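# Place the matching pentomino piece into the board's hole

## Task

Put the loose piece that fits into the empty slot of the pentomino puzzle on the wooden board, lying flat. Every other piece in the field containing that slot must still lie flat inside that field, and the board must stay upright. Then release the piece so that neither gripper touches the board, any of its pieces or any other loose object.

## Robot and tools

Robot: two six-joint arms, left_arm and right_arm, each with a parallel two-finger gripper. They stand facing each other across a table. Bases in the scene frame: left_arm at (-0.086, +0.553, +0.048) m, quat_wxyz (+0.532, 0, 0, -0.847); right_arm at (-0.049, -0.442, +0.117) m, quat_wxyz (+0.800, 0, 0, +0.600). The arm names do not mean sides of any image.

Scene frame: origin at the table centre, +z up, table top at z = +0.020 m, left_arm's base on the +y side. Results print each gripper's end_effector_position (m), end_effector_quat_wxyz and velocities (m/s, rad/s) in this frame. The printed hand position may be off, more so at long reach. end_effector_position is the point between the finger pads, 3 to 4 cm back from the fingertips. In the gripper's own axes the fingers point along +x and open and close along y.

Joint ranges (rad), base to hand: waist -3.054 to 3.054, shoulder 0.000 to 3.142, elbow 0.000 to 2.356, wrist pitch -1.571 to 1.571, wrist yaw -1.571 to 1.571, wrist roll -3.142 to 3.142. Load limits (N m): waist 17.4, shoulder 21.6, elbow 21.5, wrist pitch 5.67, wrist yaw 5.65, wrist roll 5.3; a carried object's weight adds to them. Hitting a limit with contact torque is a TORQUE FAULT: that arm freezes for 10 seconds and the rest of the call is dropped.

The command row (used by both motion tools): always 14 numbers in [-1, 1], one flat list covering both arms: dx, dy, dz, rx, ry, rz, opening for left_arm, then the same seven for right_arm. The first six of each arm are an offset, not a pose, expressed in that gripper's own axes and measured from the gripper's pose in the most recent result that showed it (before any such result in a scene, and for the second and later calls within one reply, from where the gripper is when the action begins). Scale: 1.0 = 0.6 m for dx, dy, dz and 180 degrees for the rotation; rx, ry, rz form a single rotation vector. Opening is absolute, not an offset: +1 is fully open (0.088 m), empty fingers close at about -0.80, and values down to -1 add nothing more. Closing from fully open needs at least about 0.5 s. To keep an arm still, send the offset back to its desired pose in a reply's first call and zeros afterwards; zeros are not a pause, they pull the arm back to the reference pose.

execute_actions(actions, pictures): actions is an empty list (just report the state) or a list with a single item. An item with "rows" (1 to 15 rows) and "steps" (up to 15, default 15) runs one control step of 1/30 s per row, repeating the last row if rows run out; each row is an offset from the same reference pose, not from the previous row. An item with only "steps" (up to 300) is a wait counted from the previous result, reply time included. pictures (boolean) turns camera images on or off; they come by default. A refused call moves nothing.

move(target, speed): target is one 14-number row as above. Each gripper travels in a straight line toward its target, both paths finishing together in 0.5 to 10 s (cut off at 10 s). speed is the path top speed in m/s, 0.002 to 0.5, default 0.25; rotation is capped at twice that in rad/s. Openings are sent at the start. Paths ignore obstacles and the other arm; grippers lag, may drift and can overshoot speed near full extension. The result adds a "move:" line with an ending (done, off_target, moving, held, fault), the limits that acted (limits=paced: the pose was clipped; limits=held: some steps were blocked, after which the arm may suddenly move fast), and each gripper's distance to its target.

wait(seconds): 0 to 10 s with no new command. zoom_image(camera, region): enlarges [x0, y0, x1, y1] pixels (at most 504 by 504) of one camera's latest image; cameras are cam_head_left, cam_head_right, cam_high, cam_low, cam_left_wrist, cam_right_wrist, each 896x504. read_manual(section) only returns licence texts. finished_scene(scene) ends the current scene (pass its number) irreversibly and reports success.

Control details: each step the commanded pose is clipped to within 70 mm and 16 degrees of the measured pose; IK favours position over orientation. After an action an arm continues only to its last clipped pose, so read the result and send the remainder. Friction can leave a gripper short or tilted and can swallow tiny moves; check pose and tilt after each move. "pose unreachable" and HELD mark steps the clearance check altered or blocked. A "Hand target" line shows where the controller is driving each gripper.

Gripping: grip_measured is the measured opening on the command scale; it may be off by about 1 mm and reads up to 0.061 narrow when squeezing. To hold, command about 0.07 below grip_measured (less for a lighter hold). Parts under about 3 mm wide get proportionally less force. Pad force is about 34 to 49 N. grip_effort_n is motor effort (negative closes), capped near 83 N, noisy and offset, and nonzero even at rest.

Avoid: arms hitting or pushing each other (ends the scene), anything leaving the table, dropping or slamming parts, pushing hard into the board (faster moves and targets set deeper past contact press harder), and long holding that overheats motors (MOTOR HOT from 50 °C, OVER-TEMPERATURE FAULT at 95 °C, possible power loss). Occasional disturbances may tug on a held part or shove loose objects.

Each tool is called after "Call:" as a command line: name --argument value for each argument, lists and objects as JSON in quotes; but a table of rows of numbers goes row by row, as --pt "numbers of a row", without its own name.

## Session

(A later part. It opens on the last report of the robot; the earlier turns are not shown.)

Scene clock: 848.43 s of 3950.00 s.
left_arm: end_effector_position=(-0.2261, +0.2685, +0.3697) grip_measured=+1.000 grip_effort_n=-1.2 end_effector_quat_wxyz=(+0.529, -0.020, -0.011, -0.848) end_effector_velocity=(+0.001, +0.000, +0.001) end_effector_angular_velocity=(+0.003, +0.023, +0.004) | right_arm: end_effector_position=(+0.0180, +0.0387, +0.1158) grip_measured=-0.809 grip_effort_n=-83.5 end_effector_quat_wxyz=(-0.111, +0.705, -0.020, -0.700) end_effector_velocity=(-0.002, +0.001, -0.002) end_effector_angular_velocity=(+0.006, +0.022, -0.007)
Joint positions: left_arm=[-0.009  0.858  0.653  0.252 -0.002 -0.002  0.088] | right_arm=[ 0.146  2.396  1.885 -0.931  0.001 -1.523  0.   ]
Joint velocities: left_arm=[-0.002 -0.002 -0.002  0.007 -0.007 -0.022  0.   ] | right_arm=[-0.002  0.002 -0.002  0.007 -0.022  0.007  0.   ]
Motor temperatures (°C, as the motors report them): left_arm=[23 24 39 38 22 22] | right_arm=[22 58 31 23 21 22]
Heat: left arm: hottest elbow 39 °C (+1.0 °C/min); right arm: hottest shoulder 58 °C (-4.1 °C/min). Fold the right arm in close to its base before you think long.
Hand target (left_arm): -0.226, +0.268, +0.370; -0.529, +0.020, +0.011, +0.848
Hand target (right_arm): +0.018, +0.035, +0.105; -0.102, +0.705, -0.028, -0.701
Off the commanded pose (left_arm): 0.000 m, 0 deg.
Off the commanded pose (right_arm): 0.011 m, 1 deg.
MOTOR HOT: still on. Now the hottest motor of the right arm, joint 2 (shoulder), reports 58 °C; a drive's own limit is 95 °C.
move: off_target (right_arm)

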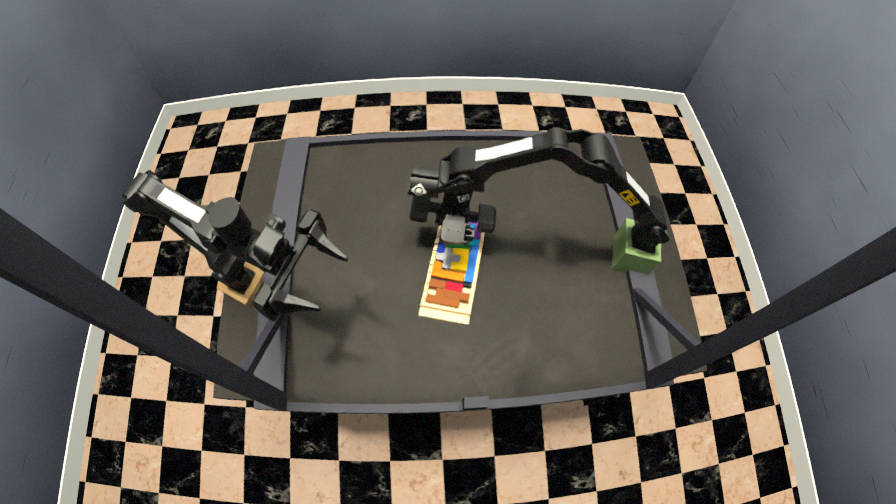

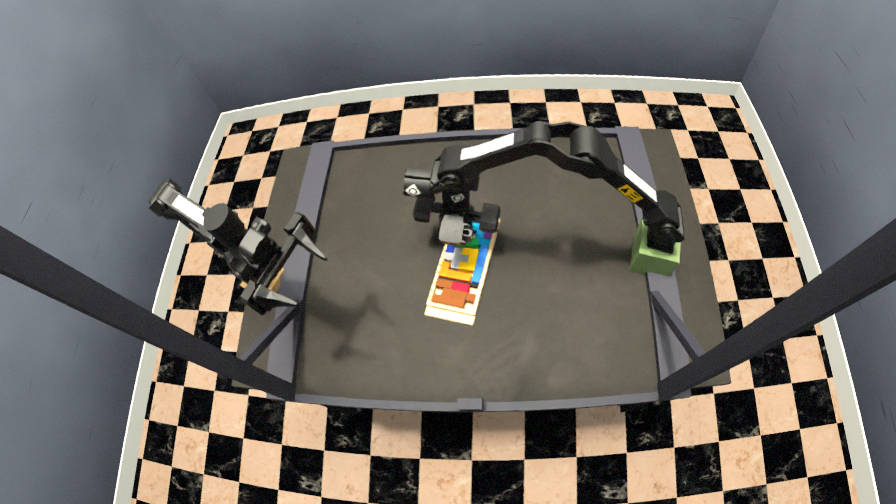

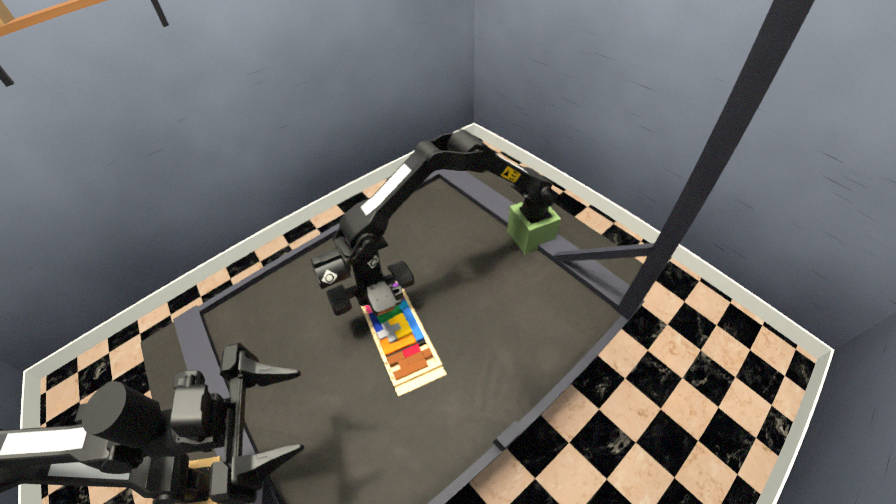

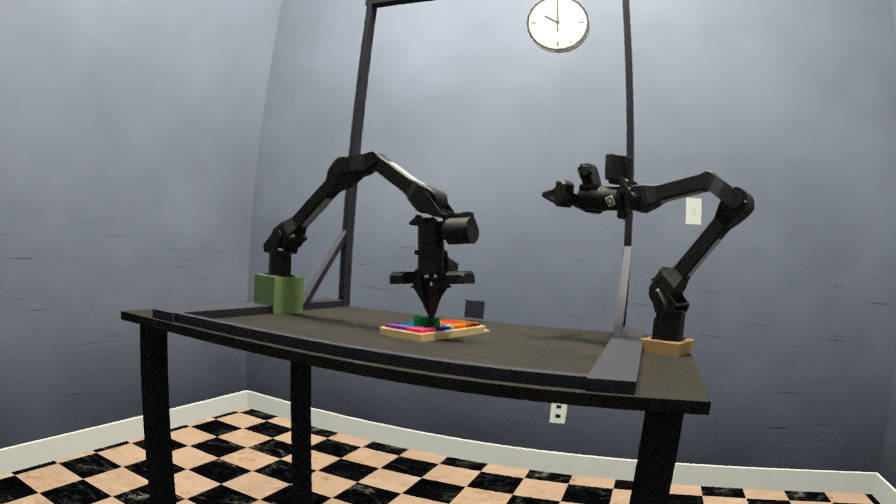

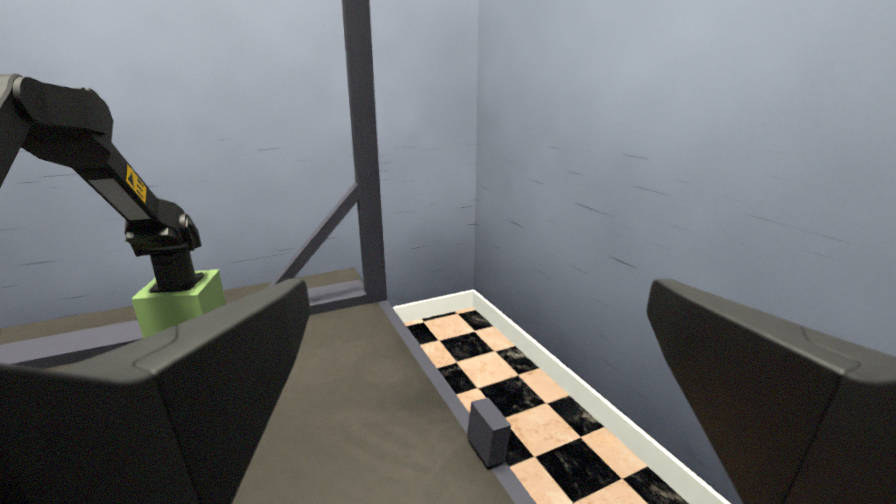

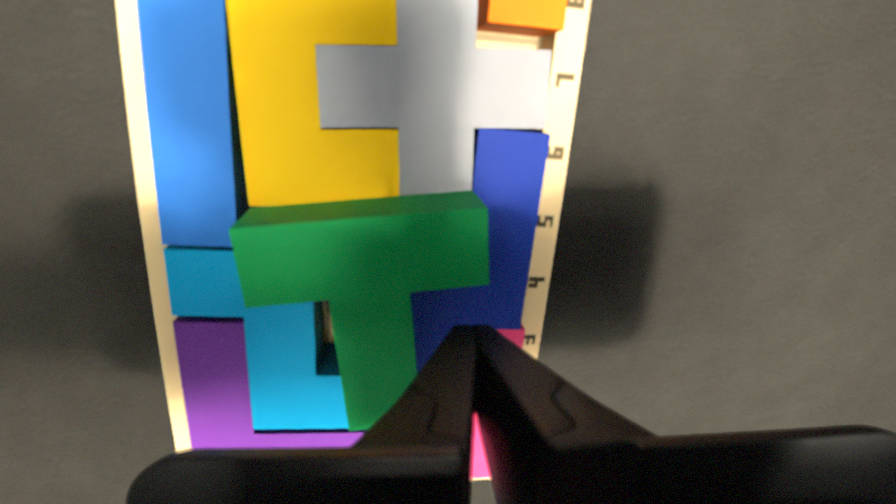

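Call:
move --target '[0,0,0,0,0,0,1,0.033,0,-0.018,0,0,0,-1]' --speed 0.05

Scene clock: 856.37 s of 3950.00 s.
left_arm: end_effector_position=(-0.2261, +0.2685, +0.3697) grip_measured=+1.000 grip_effort_n=-1.2 end_effector_quat_wxyz=(+0.529, -0.020, -0.011, -0.848) end_effector_velocity=(+0.004, -0.001, +0.000) end_effector_angular_velocity=(-0.001, -0.007, +0.025) | right_arm: end_effector_position=(+0.0287, +0.0436, +0.1070) grip_measured=-0.809 grip_effort_n=-83.5 end_effector_quat_wxyz=(-0.120, +0.706, -0.011, -0.698) end_effector_velocity=(-0.000, -0.002, +0.000) end_effector_angular_velocity=(-0.009, -0.007, +0.009)
Joint positions: left_arm=[-0.009  0.858  0.653  0.252 -0.002 -0.002  0.088] | right_arm=[ 0.126  2.412  1.875 -0.88   0.001 -1.542  0.   ]
Joint velocities: left_arm=[ 0.002 -0.002  0.002 -0.007 -0.022  0.007  0.   ] | right_arm=[ 0.002 -0.002 -0.002 -0.007  0.007 -0.007  0.   ]
Motor temperatures (°C, as the motors report them): left_arm=[23 24 39 38 22 22] | right_arm=[22 58 31 23 21 22]
Heat: left arm: hottest elbow 39 °C (+1.0 °C/min); right arm: hottest shoulder 58 °C (-3.0 °C/min). Fold the right arm in close to its base before you think long.
Hand target (left_arm): -0.226, +0.268, +0.370; -0.529, +0.020, +0.011, +0.848
Hand target (right_arm): +0.029, +0.039, +0.096; -0.111, +0.705, -0.019, -0.700
Off the commanded pose (left_arm): 0.000 m, 0 deg.
Off the commanded pose (right_arm): 0.012 m, 1 deg.
MOTOR HOT: still on. Now the hottest motor of the right arm, joint 2 (shoulder), reports 58 °C; a drive's own limit is 95 °C.
After step 90, 4.10 s passed at rest.
move: off_target (right_arm)

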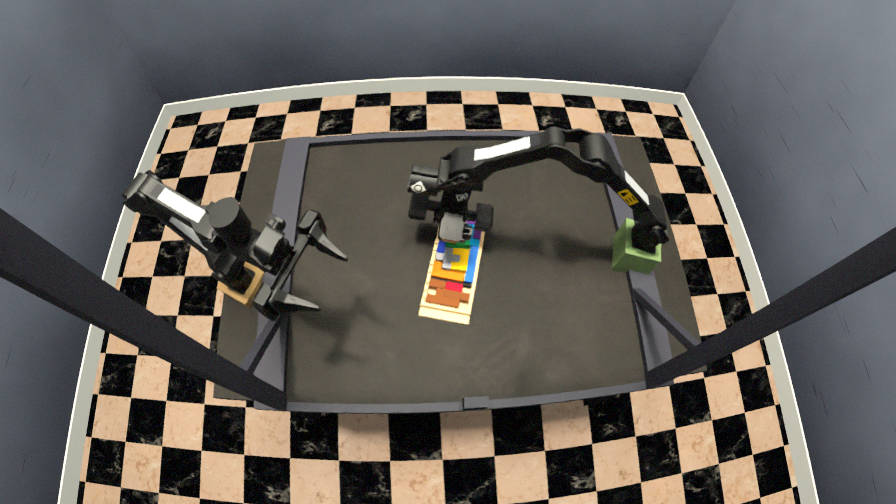

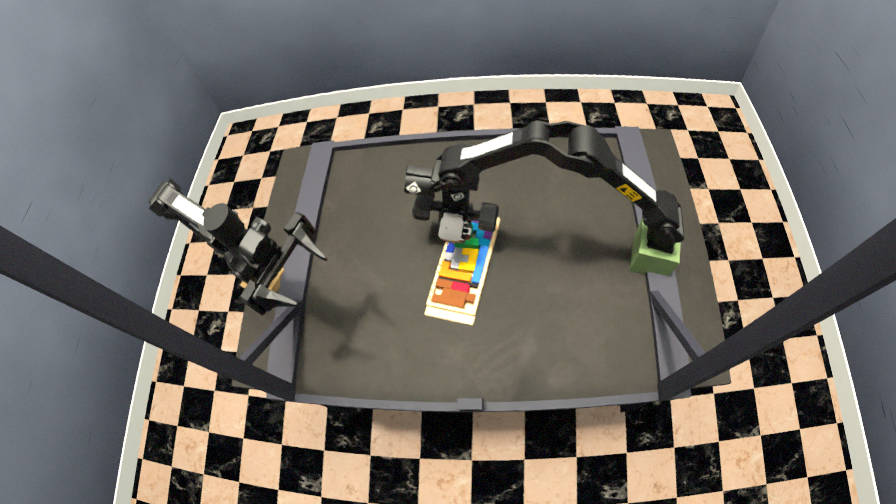

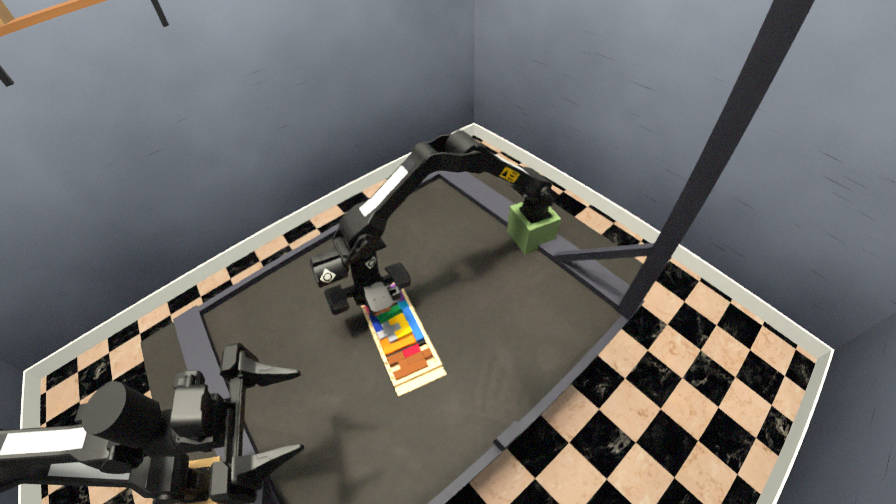

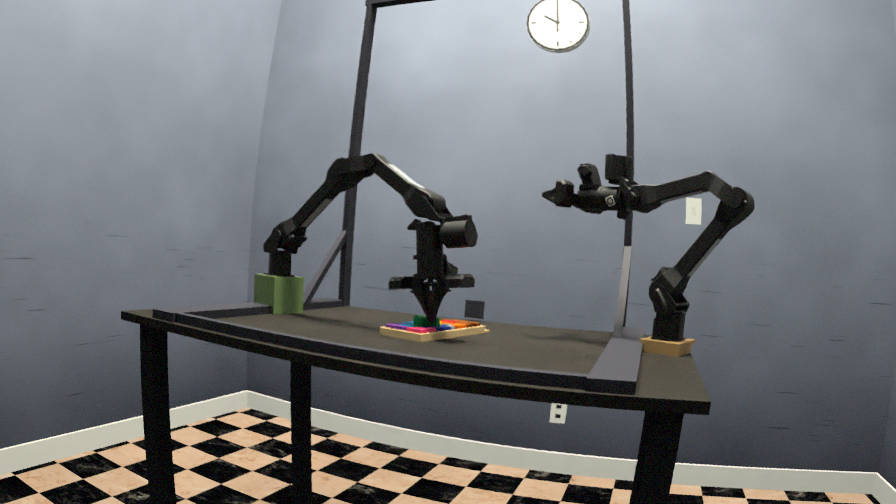

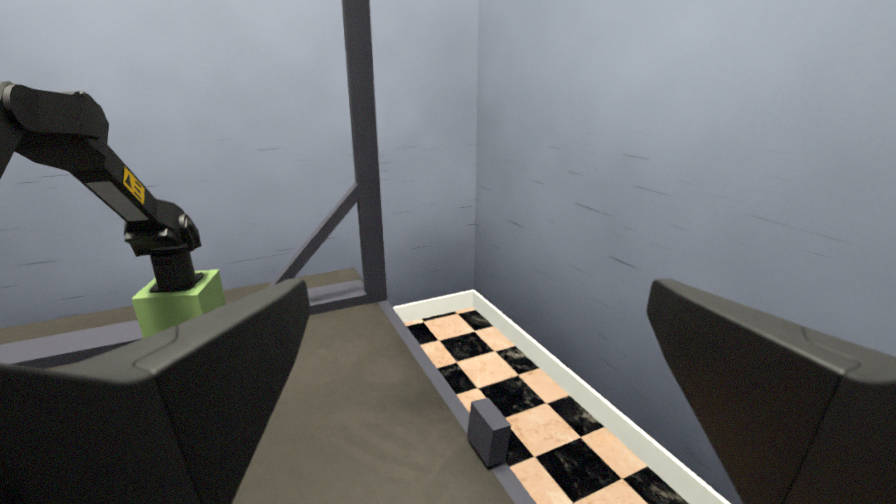

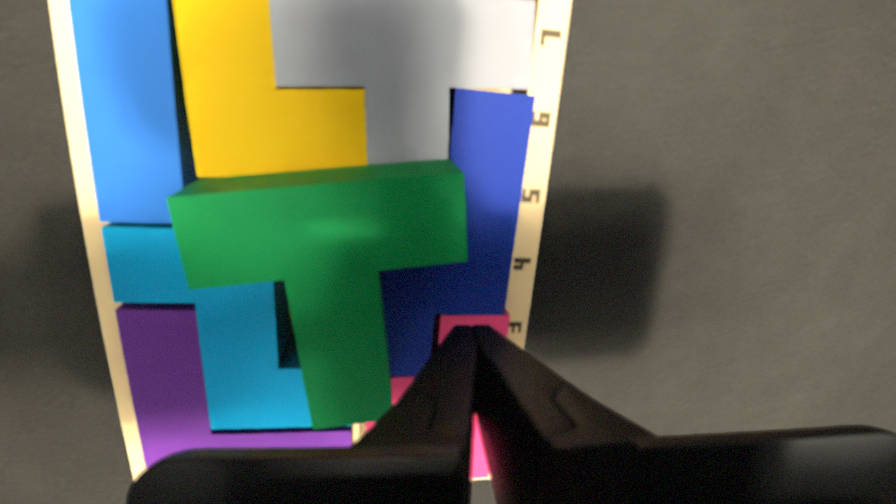

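Call:
move --target '[0,0,0,0,0,0,1,0.03,0,0,0,0,0,-1]' --speed 0.05

Call:
move --target '[0,0,0,0,0,0,1,0,0.04,0,0,0,0,-1]' --speed 0.03

Scene clock: 866.27 s of 3950.00 s.
left_arm: end_effector_position=(-0.2261, +0.2685, +0.3697) grip_measured=+1.000 grip_effort_n=-1.2 end_effector_quat_wxyz=(+0.529, -0.020, -0.011, -0.848) end_effector_velocity=(+0.000, -0.001, -0.000) end_effector_angular_velocity=(+0.001, +0.008, +0.005) | right_arm: end_effector_position=(+0.0297, +0.0504, +0.1003) grip_measured=-0.809 grip_effort_n=-83.5 end_effector_quat_wxyz=(+0.128, -0.706, +0.002, +0.697) end_effector_velocity=(+0.000, +0.001, +0.001) end_effector_angular_velocity=(+0.008, +0.005, +0.006)
Joint positions: left_arm=[-0.009  0.858  0.653  0.252 -0.002 -0.002  0.088] | right_arm=[ 0.126  2.429  1.875 -0.838  0.001 -1.543  0.   ]
Joint velocities: left_arm=[-0.002  0.002 -0.002  0.007 -0.007 -0.007  0.   ] | right_arm=[-0.002 -0.002 -0.002  0.007 -0.007 -0.007  0.   ]
Motor temperatures (°C, as the motors report them): left_arm=[23 24 39 38 22 22] | right_arm=[22 58 31 23 21 22]
Heat: left arm: hottest elbow 39 °C (+1.0 °C/min); right arm: hottest shoulder 58 °C (-1.0 °C/min). Fold the right arm in close to its base before you think long.
Hand target (left_arm): -0.226, +0.268, +0.370; -0.529, +0.020, +0.011, +0.848
Hand target (right_arm): +0.029, +0.046, +0.089; -0.120, +0.706, -0.011, -0.698
Off the commanded pose (left_arm): 0.000 m, 0 deg.
Off the commanded pose (right_arm): 0.012 m, 1 deg.
MOTOR HOT: still on. Now the hottest motor of the right arm, joint 2 (shoulder), reports 58 °C; a drive's own limit is 95 °C.
After step 90, 6.07 s passed at rest.
move: off_target (right_arm)

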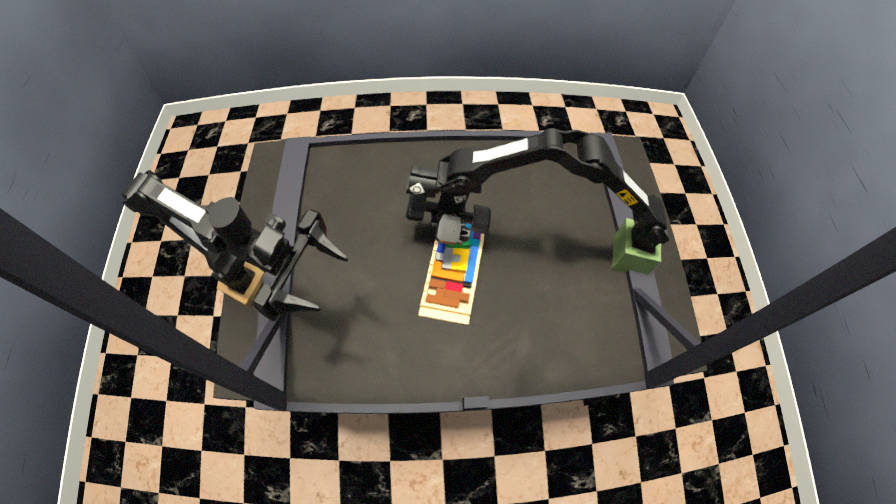

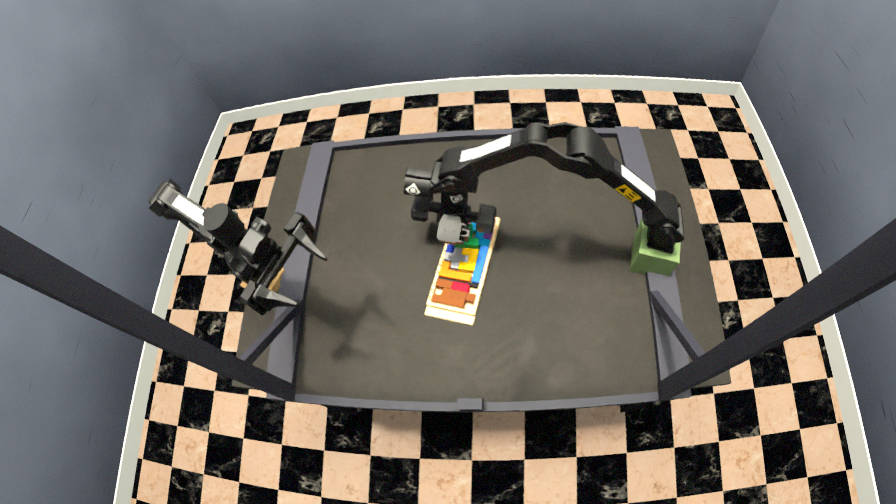

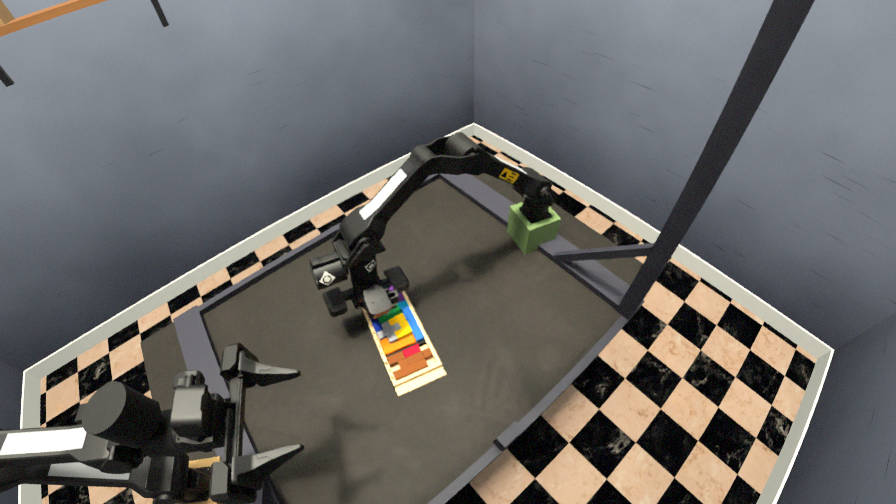

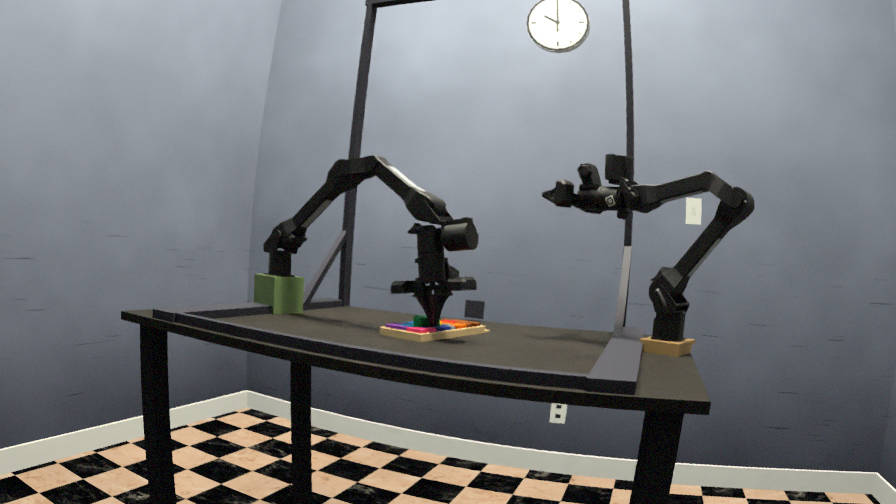

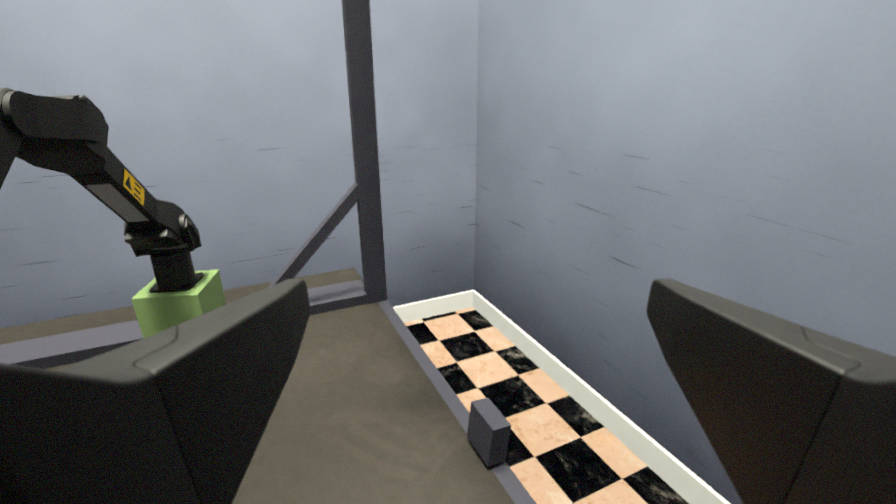

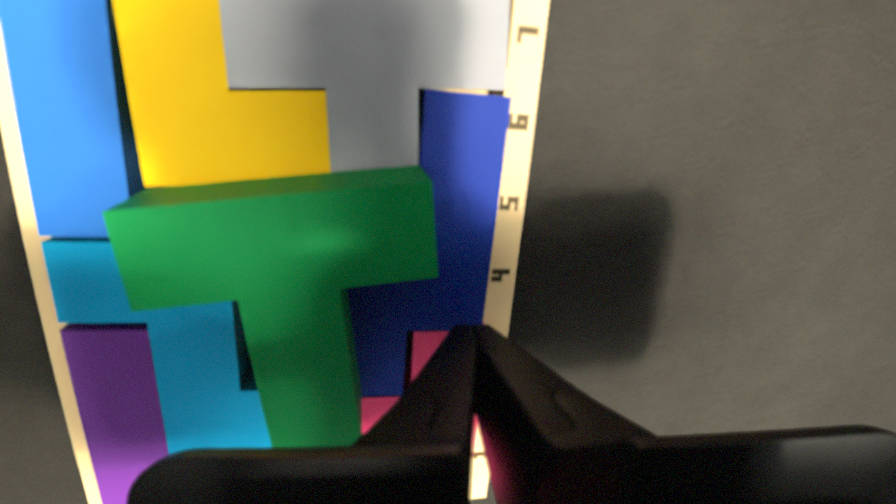

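Scene clock: 867.40 s of 3950.00 s.
left_arm: end_effector_position=(-0.2261, +0.2685, +0.3697) grip_measured=+1.000 grip_effort_n=-1.2 end_effector_quat_wxyz=(+0.529, -0.020, -0.011, -0.848) end_effector_velocity=(+0.002, -0.000, -0.002) end_effector_angular_velocity=(+0.010, +0.004, +0.009) | right_arm: end_effector_position=(+0.0265, +0.0309, +0.0941) grip_measured=-0.809 grip_effort_n=-83.5 end_effector_quat_wxyz=(+0.129, -0.706, +0.001, +0.697) end_effector_velocity=(-0.000, -0.001, +0.000) end_effector_angular_velocity=(+0.003, +0.005, +0.006)
Joint positions: left_arm=[-0.009  0.858  0.653  0.252 -0.002 -0.002  0.088] | right_arm=[ 0.127  2.357  1.718 -0.75   0.001 -1.543  0.   ]
Joint velocities: left_arm=[ 0.002 -0.002 -0.002 -0.007 -0.007 -0.007  0.   ] | right_arm=[-0.002 -0.007 -0.012  0.007 -0.007 -0.007  0.   ]
Motor temperatures (°C, as the motors report them): left_arm=[23 24 39 38 22 22] | right_arm=[22 58 31 23 21 22]
Heat: left arm: hottest elbow 39 °C (+1.0 °C/min); right arm: hottest shoulder 58 °C (-1.0 °C/min). Fold the right arm in close to its base before you think long.
Hand target (left_arm): -0.226, +0.268, +0.370; -0.529, +0.020, +0.011, +0.848
Hand target (right_arm): +0.026, +0.027, +0.096; -0.128, +0.706, -0.002, -0.697
Off the commanded pose (left_arm): 0.000 m, 0 deg.
Off the commanded pose (right_arm): 0.004 m, 0 deg.
MOTOR HOT: still on. Now the hottest motor of the right arm, joint 2 (shoulder), reports 58 °C; a drive's own limit is 95 °C.
move: done

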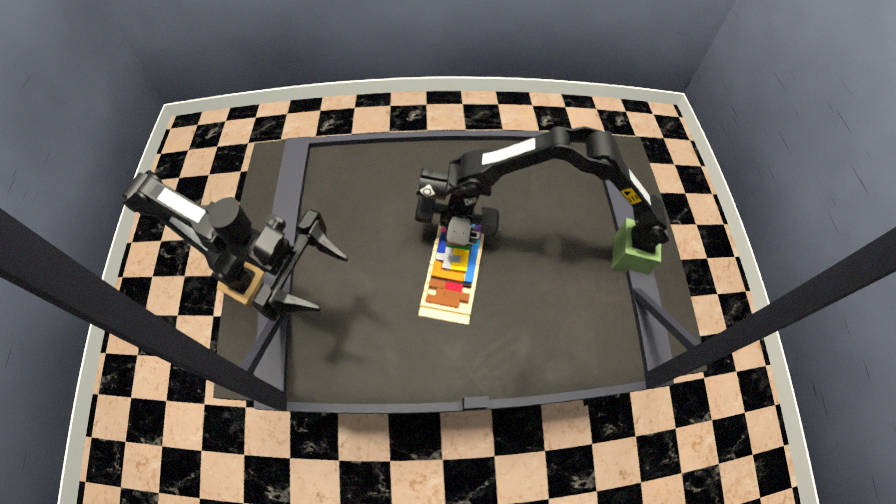

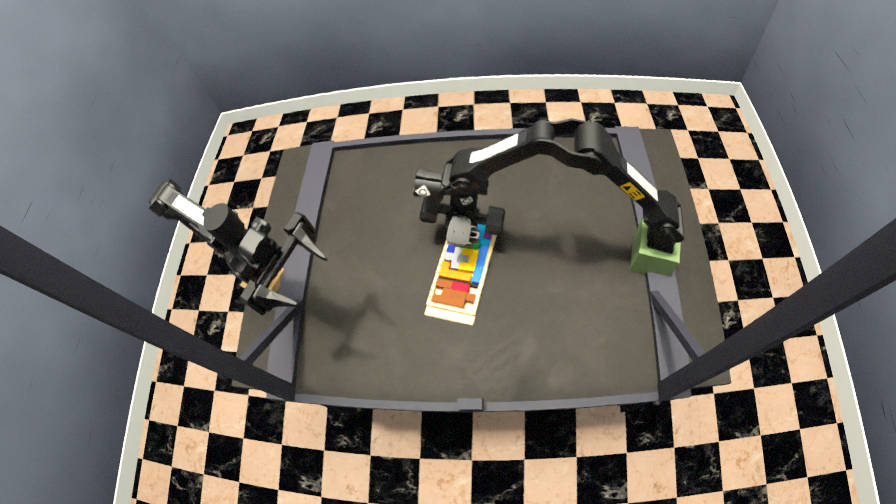

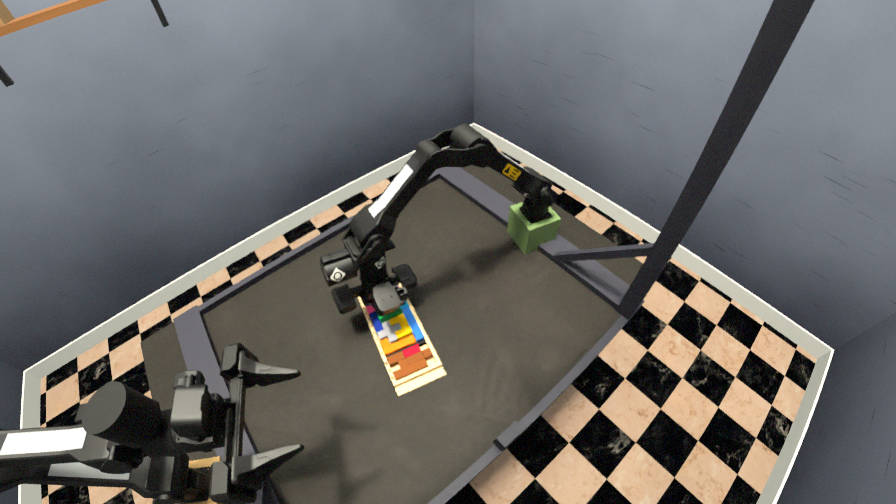

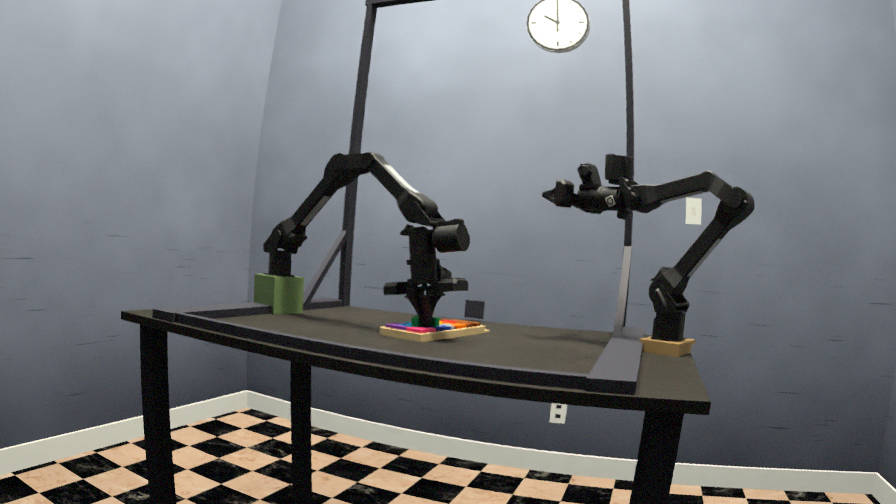

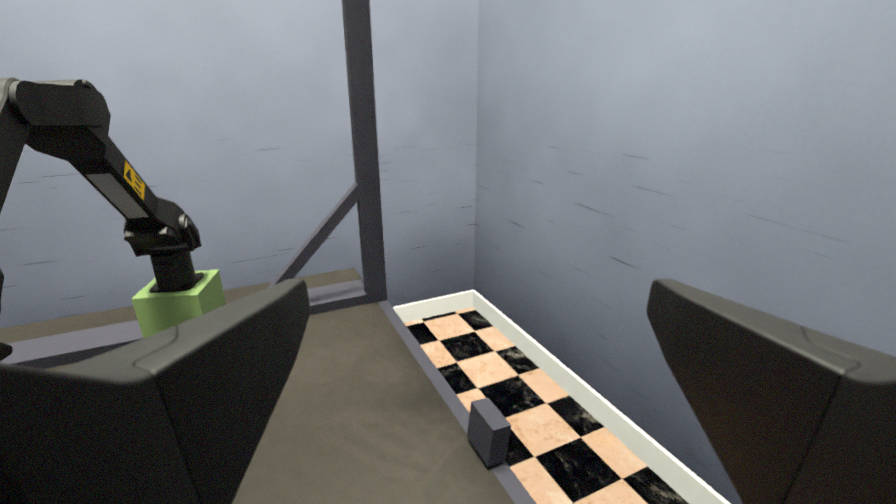

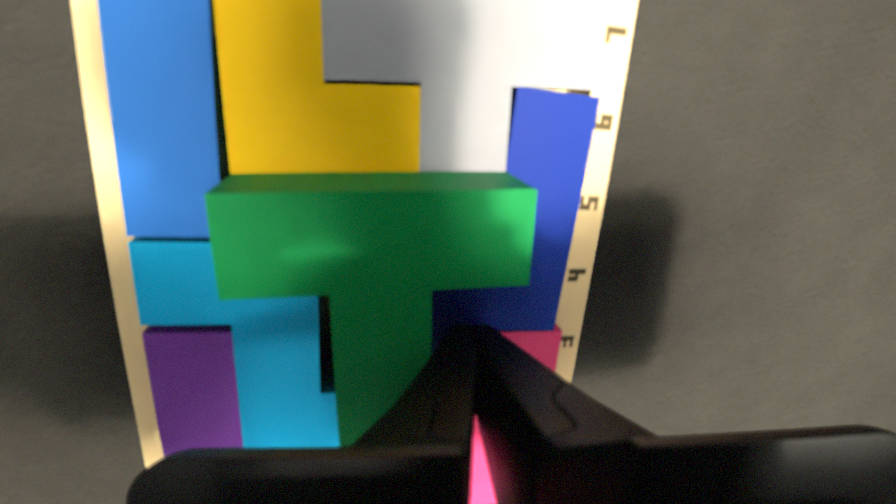

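Call:
move --target '[0,0,0,0,0,0,1,0,0.012,0,0,0,0,-1]' --speed 0.03

Scene clock: 876.97 s of 3950.00 s.
left_arm: end_effector_position=(-0.2261, +0.2685, +0.3697) grip_measured=+1.000 grip_effort_n=-0.7 end_effector_quat_wxyz=(+0.529, -0.020, -0.011, -0.848) end_effector_velocity=(-0.003, +0.002, -0.002) end_effector_angular_velocity=(+0.003, -0.010, -0.014) | right_arm: end_effector_position=(+0.0262, +0.0294, +0.0936) grip_measured=-0.809 grip_effort_n=-83.5 end_effector_quat_wxyz=(+0.133, -0.706, -0.003, +0.696) end_effector_velocity=(-0.001, -0.004, +0.002) end_effector_angular_velocity=(-0.006, +0.007, +0.006)
Joint positions: left_arm=[-0.009  0.858  0.653  0.252 -0.002 -0.002  0.088] | right_arm=[ 0.127  2.344  1.689 -0.723  0.001 -1.543  0.   ]
Joint velocities: left_arm=[-0.007 -0.002 -0.002 -0.007  0.007  0.007  0.   ] | right_arm=[-0.002 -0.012 -0.012 -0.007 -0.007 -0.007  0.   ]
Motor temperatures (°C, as the motors report them): left_arm=[23 24 39 38 22 22] | right_arm=[22 60 30 23 21 22]
Heat: left arm: hottest elbow 39 °C (+0.0 °C/min); right arm: hottest shoulder 60 °C (+3.0 °C/min). Fold the right arm in close to its base before you think long.
Hand target (left_arm): -0.226, +0.268, +0.370; -0.529, +0.020, +0.011, +0.848
Hand target (right_arm): +0.025, +0.024, +0.093; -0.129, +0.706, -0.001, -0.697
Off the commanded pose (left_arm): 0.000 m, 0 deg.
Off the commanded pose (right_arm): 0.006 m, 1 deg.
MOTOR HOT: still on. Now the hottest motor of the right arm, joint 2 (shoulder), reports 60 °C; a drive's own limit is 95 °C.
After step 90, 5.87 s passed at rest.
move: done

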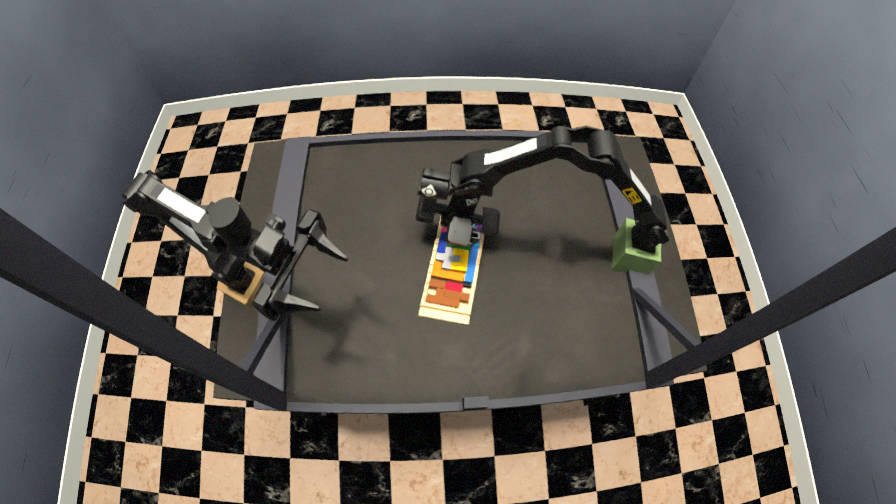

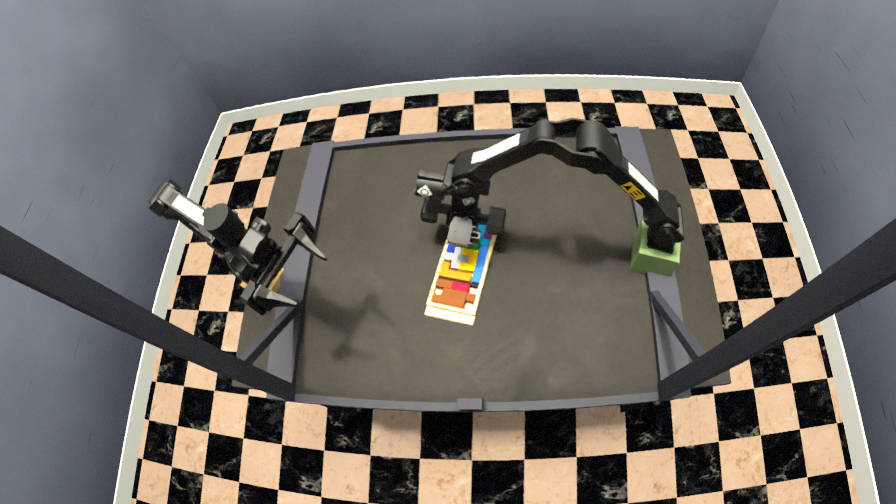

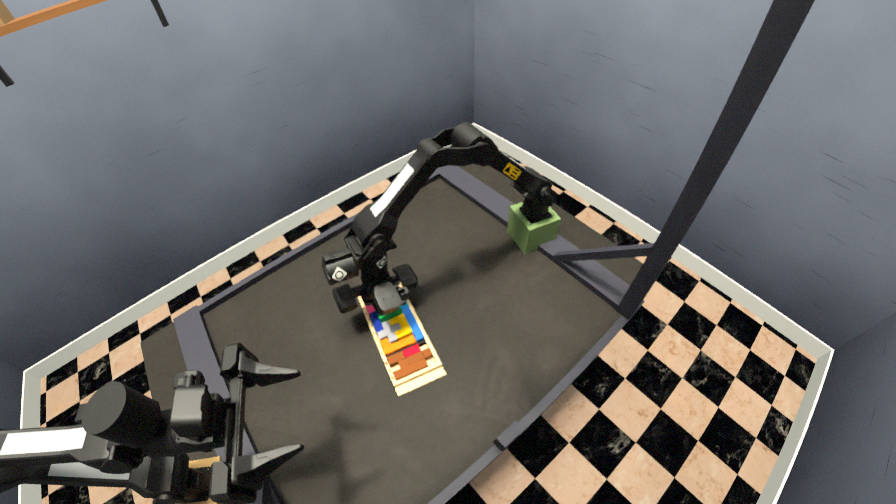

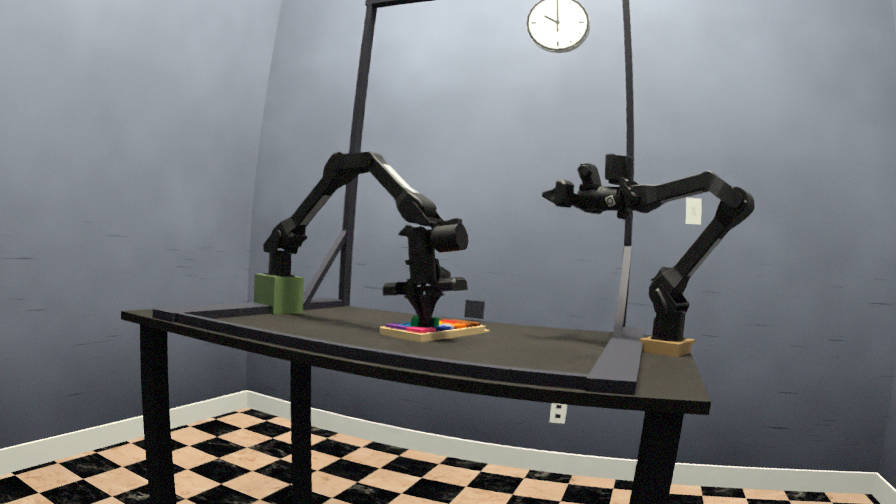

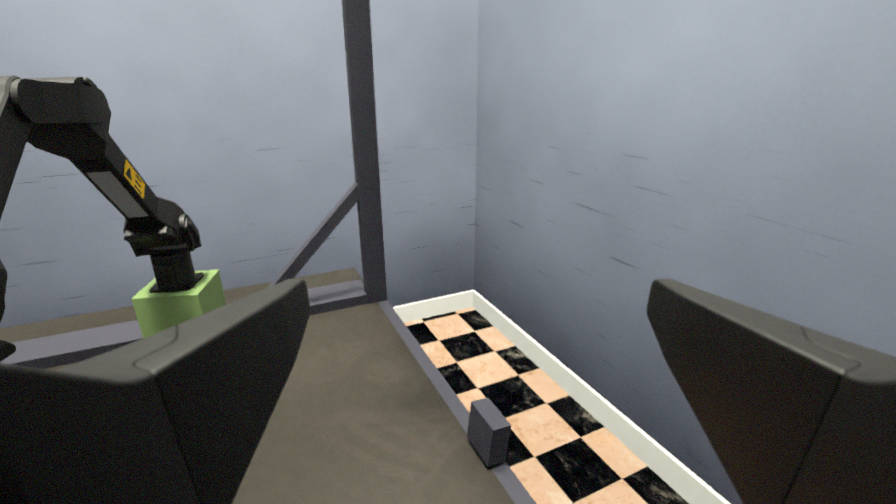

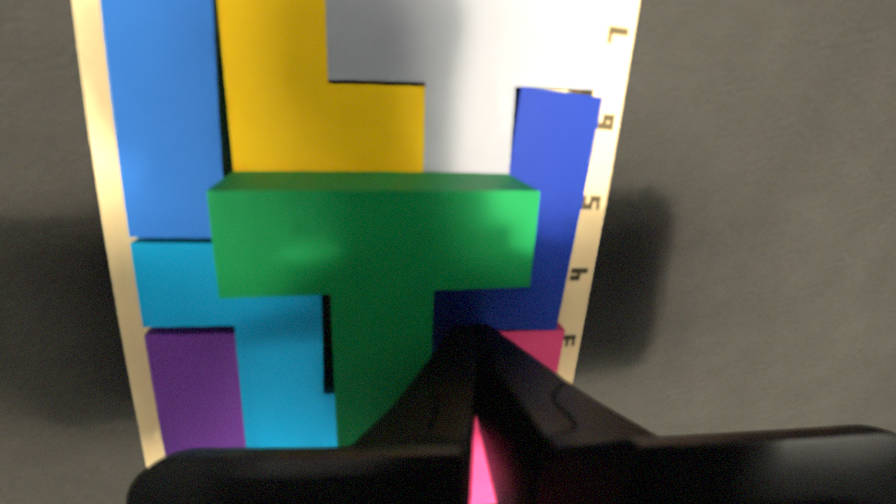

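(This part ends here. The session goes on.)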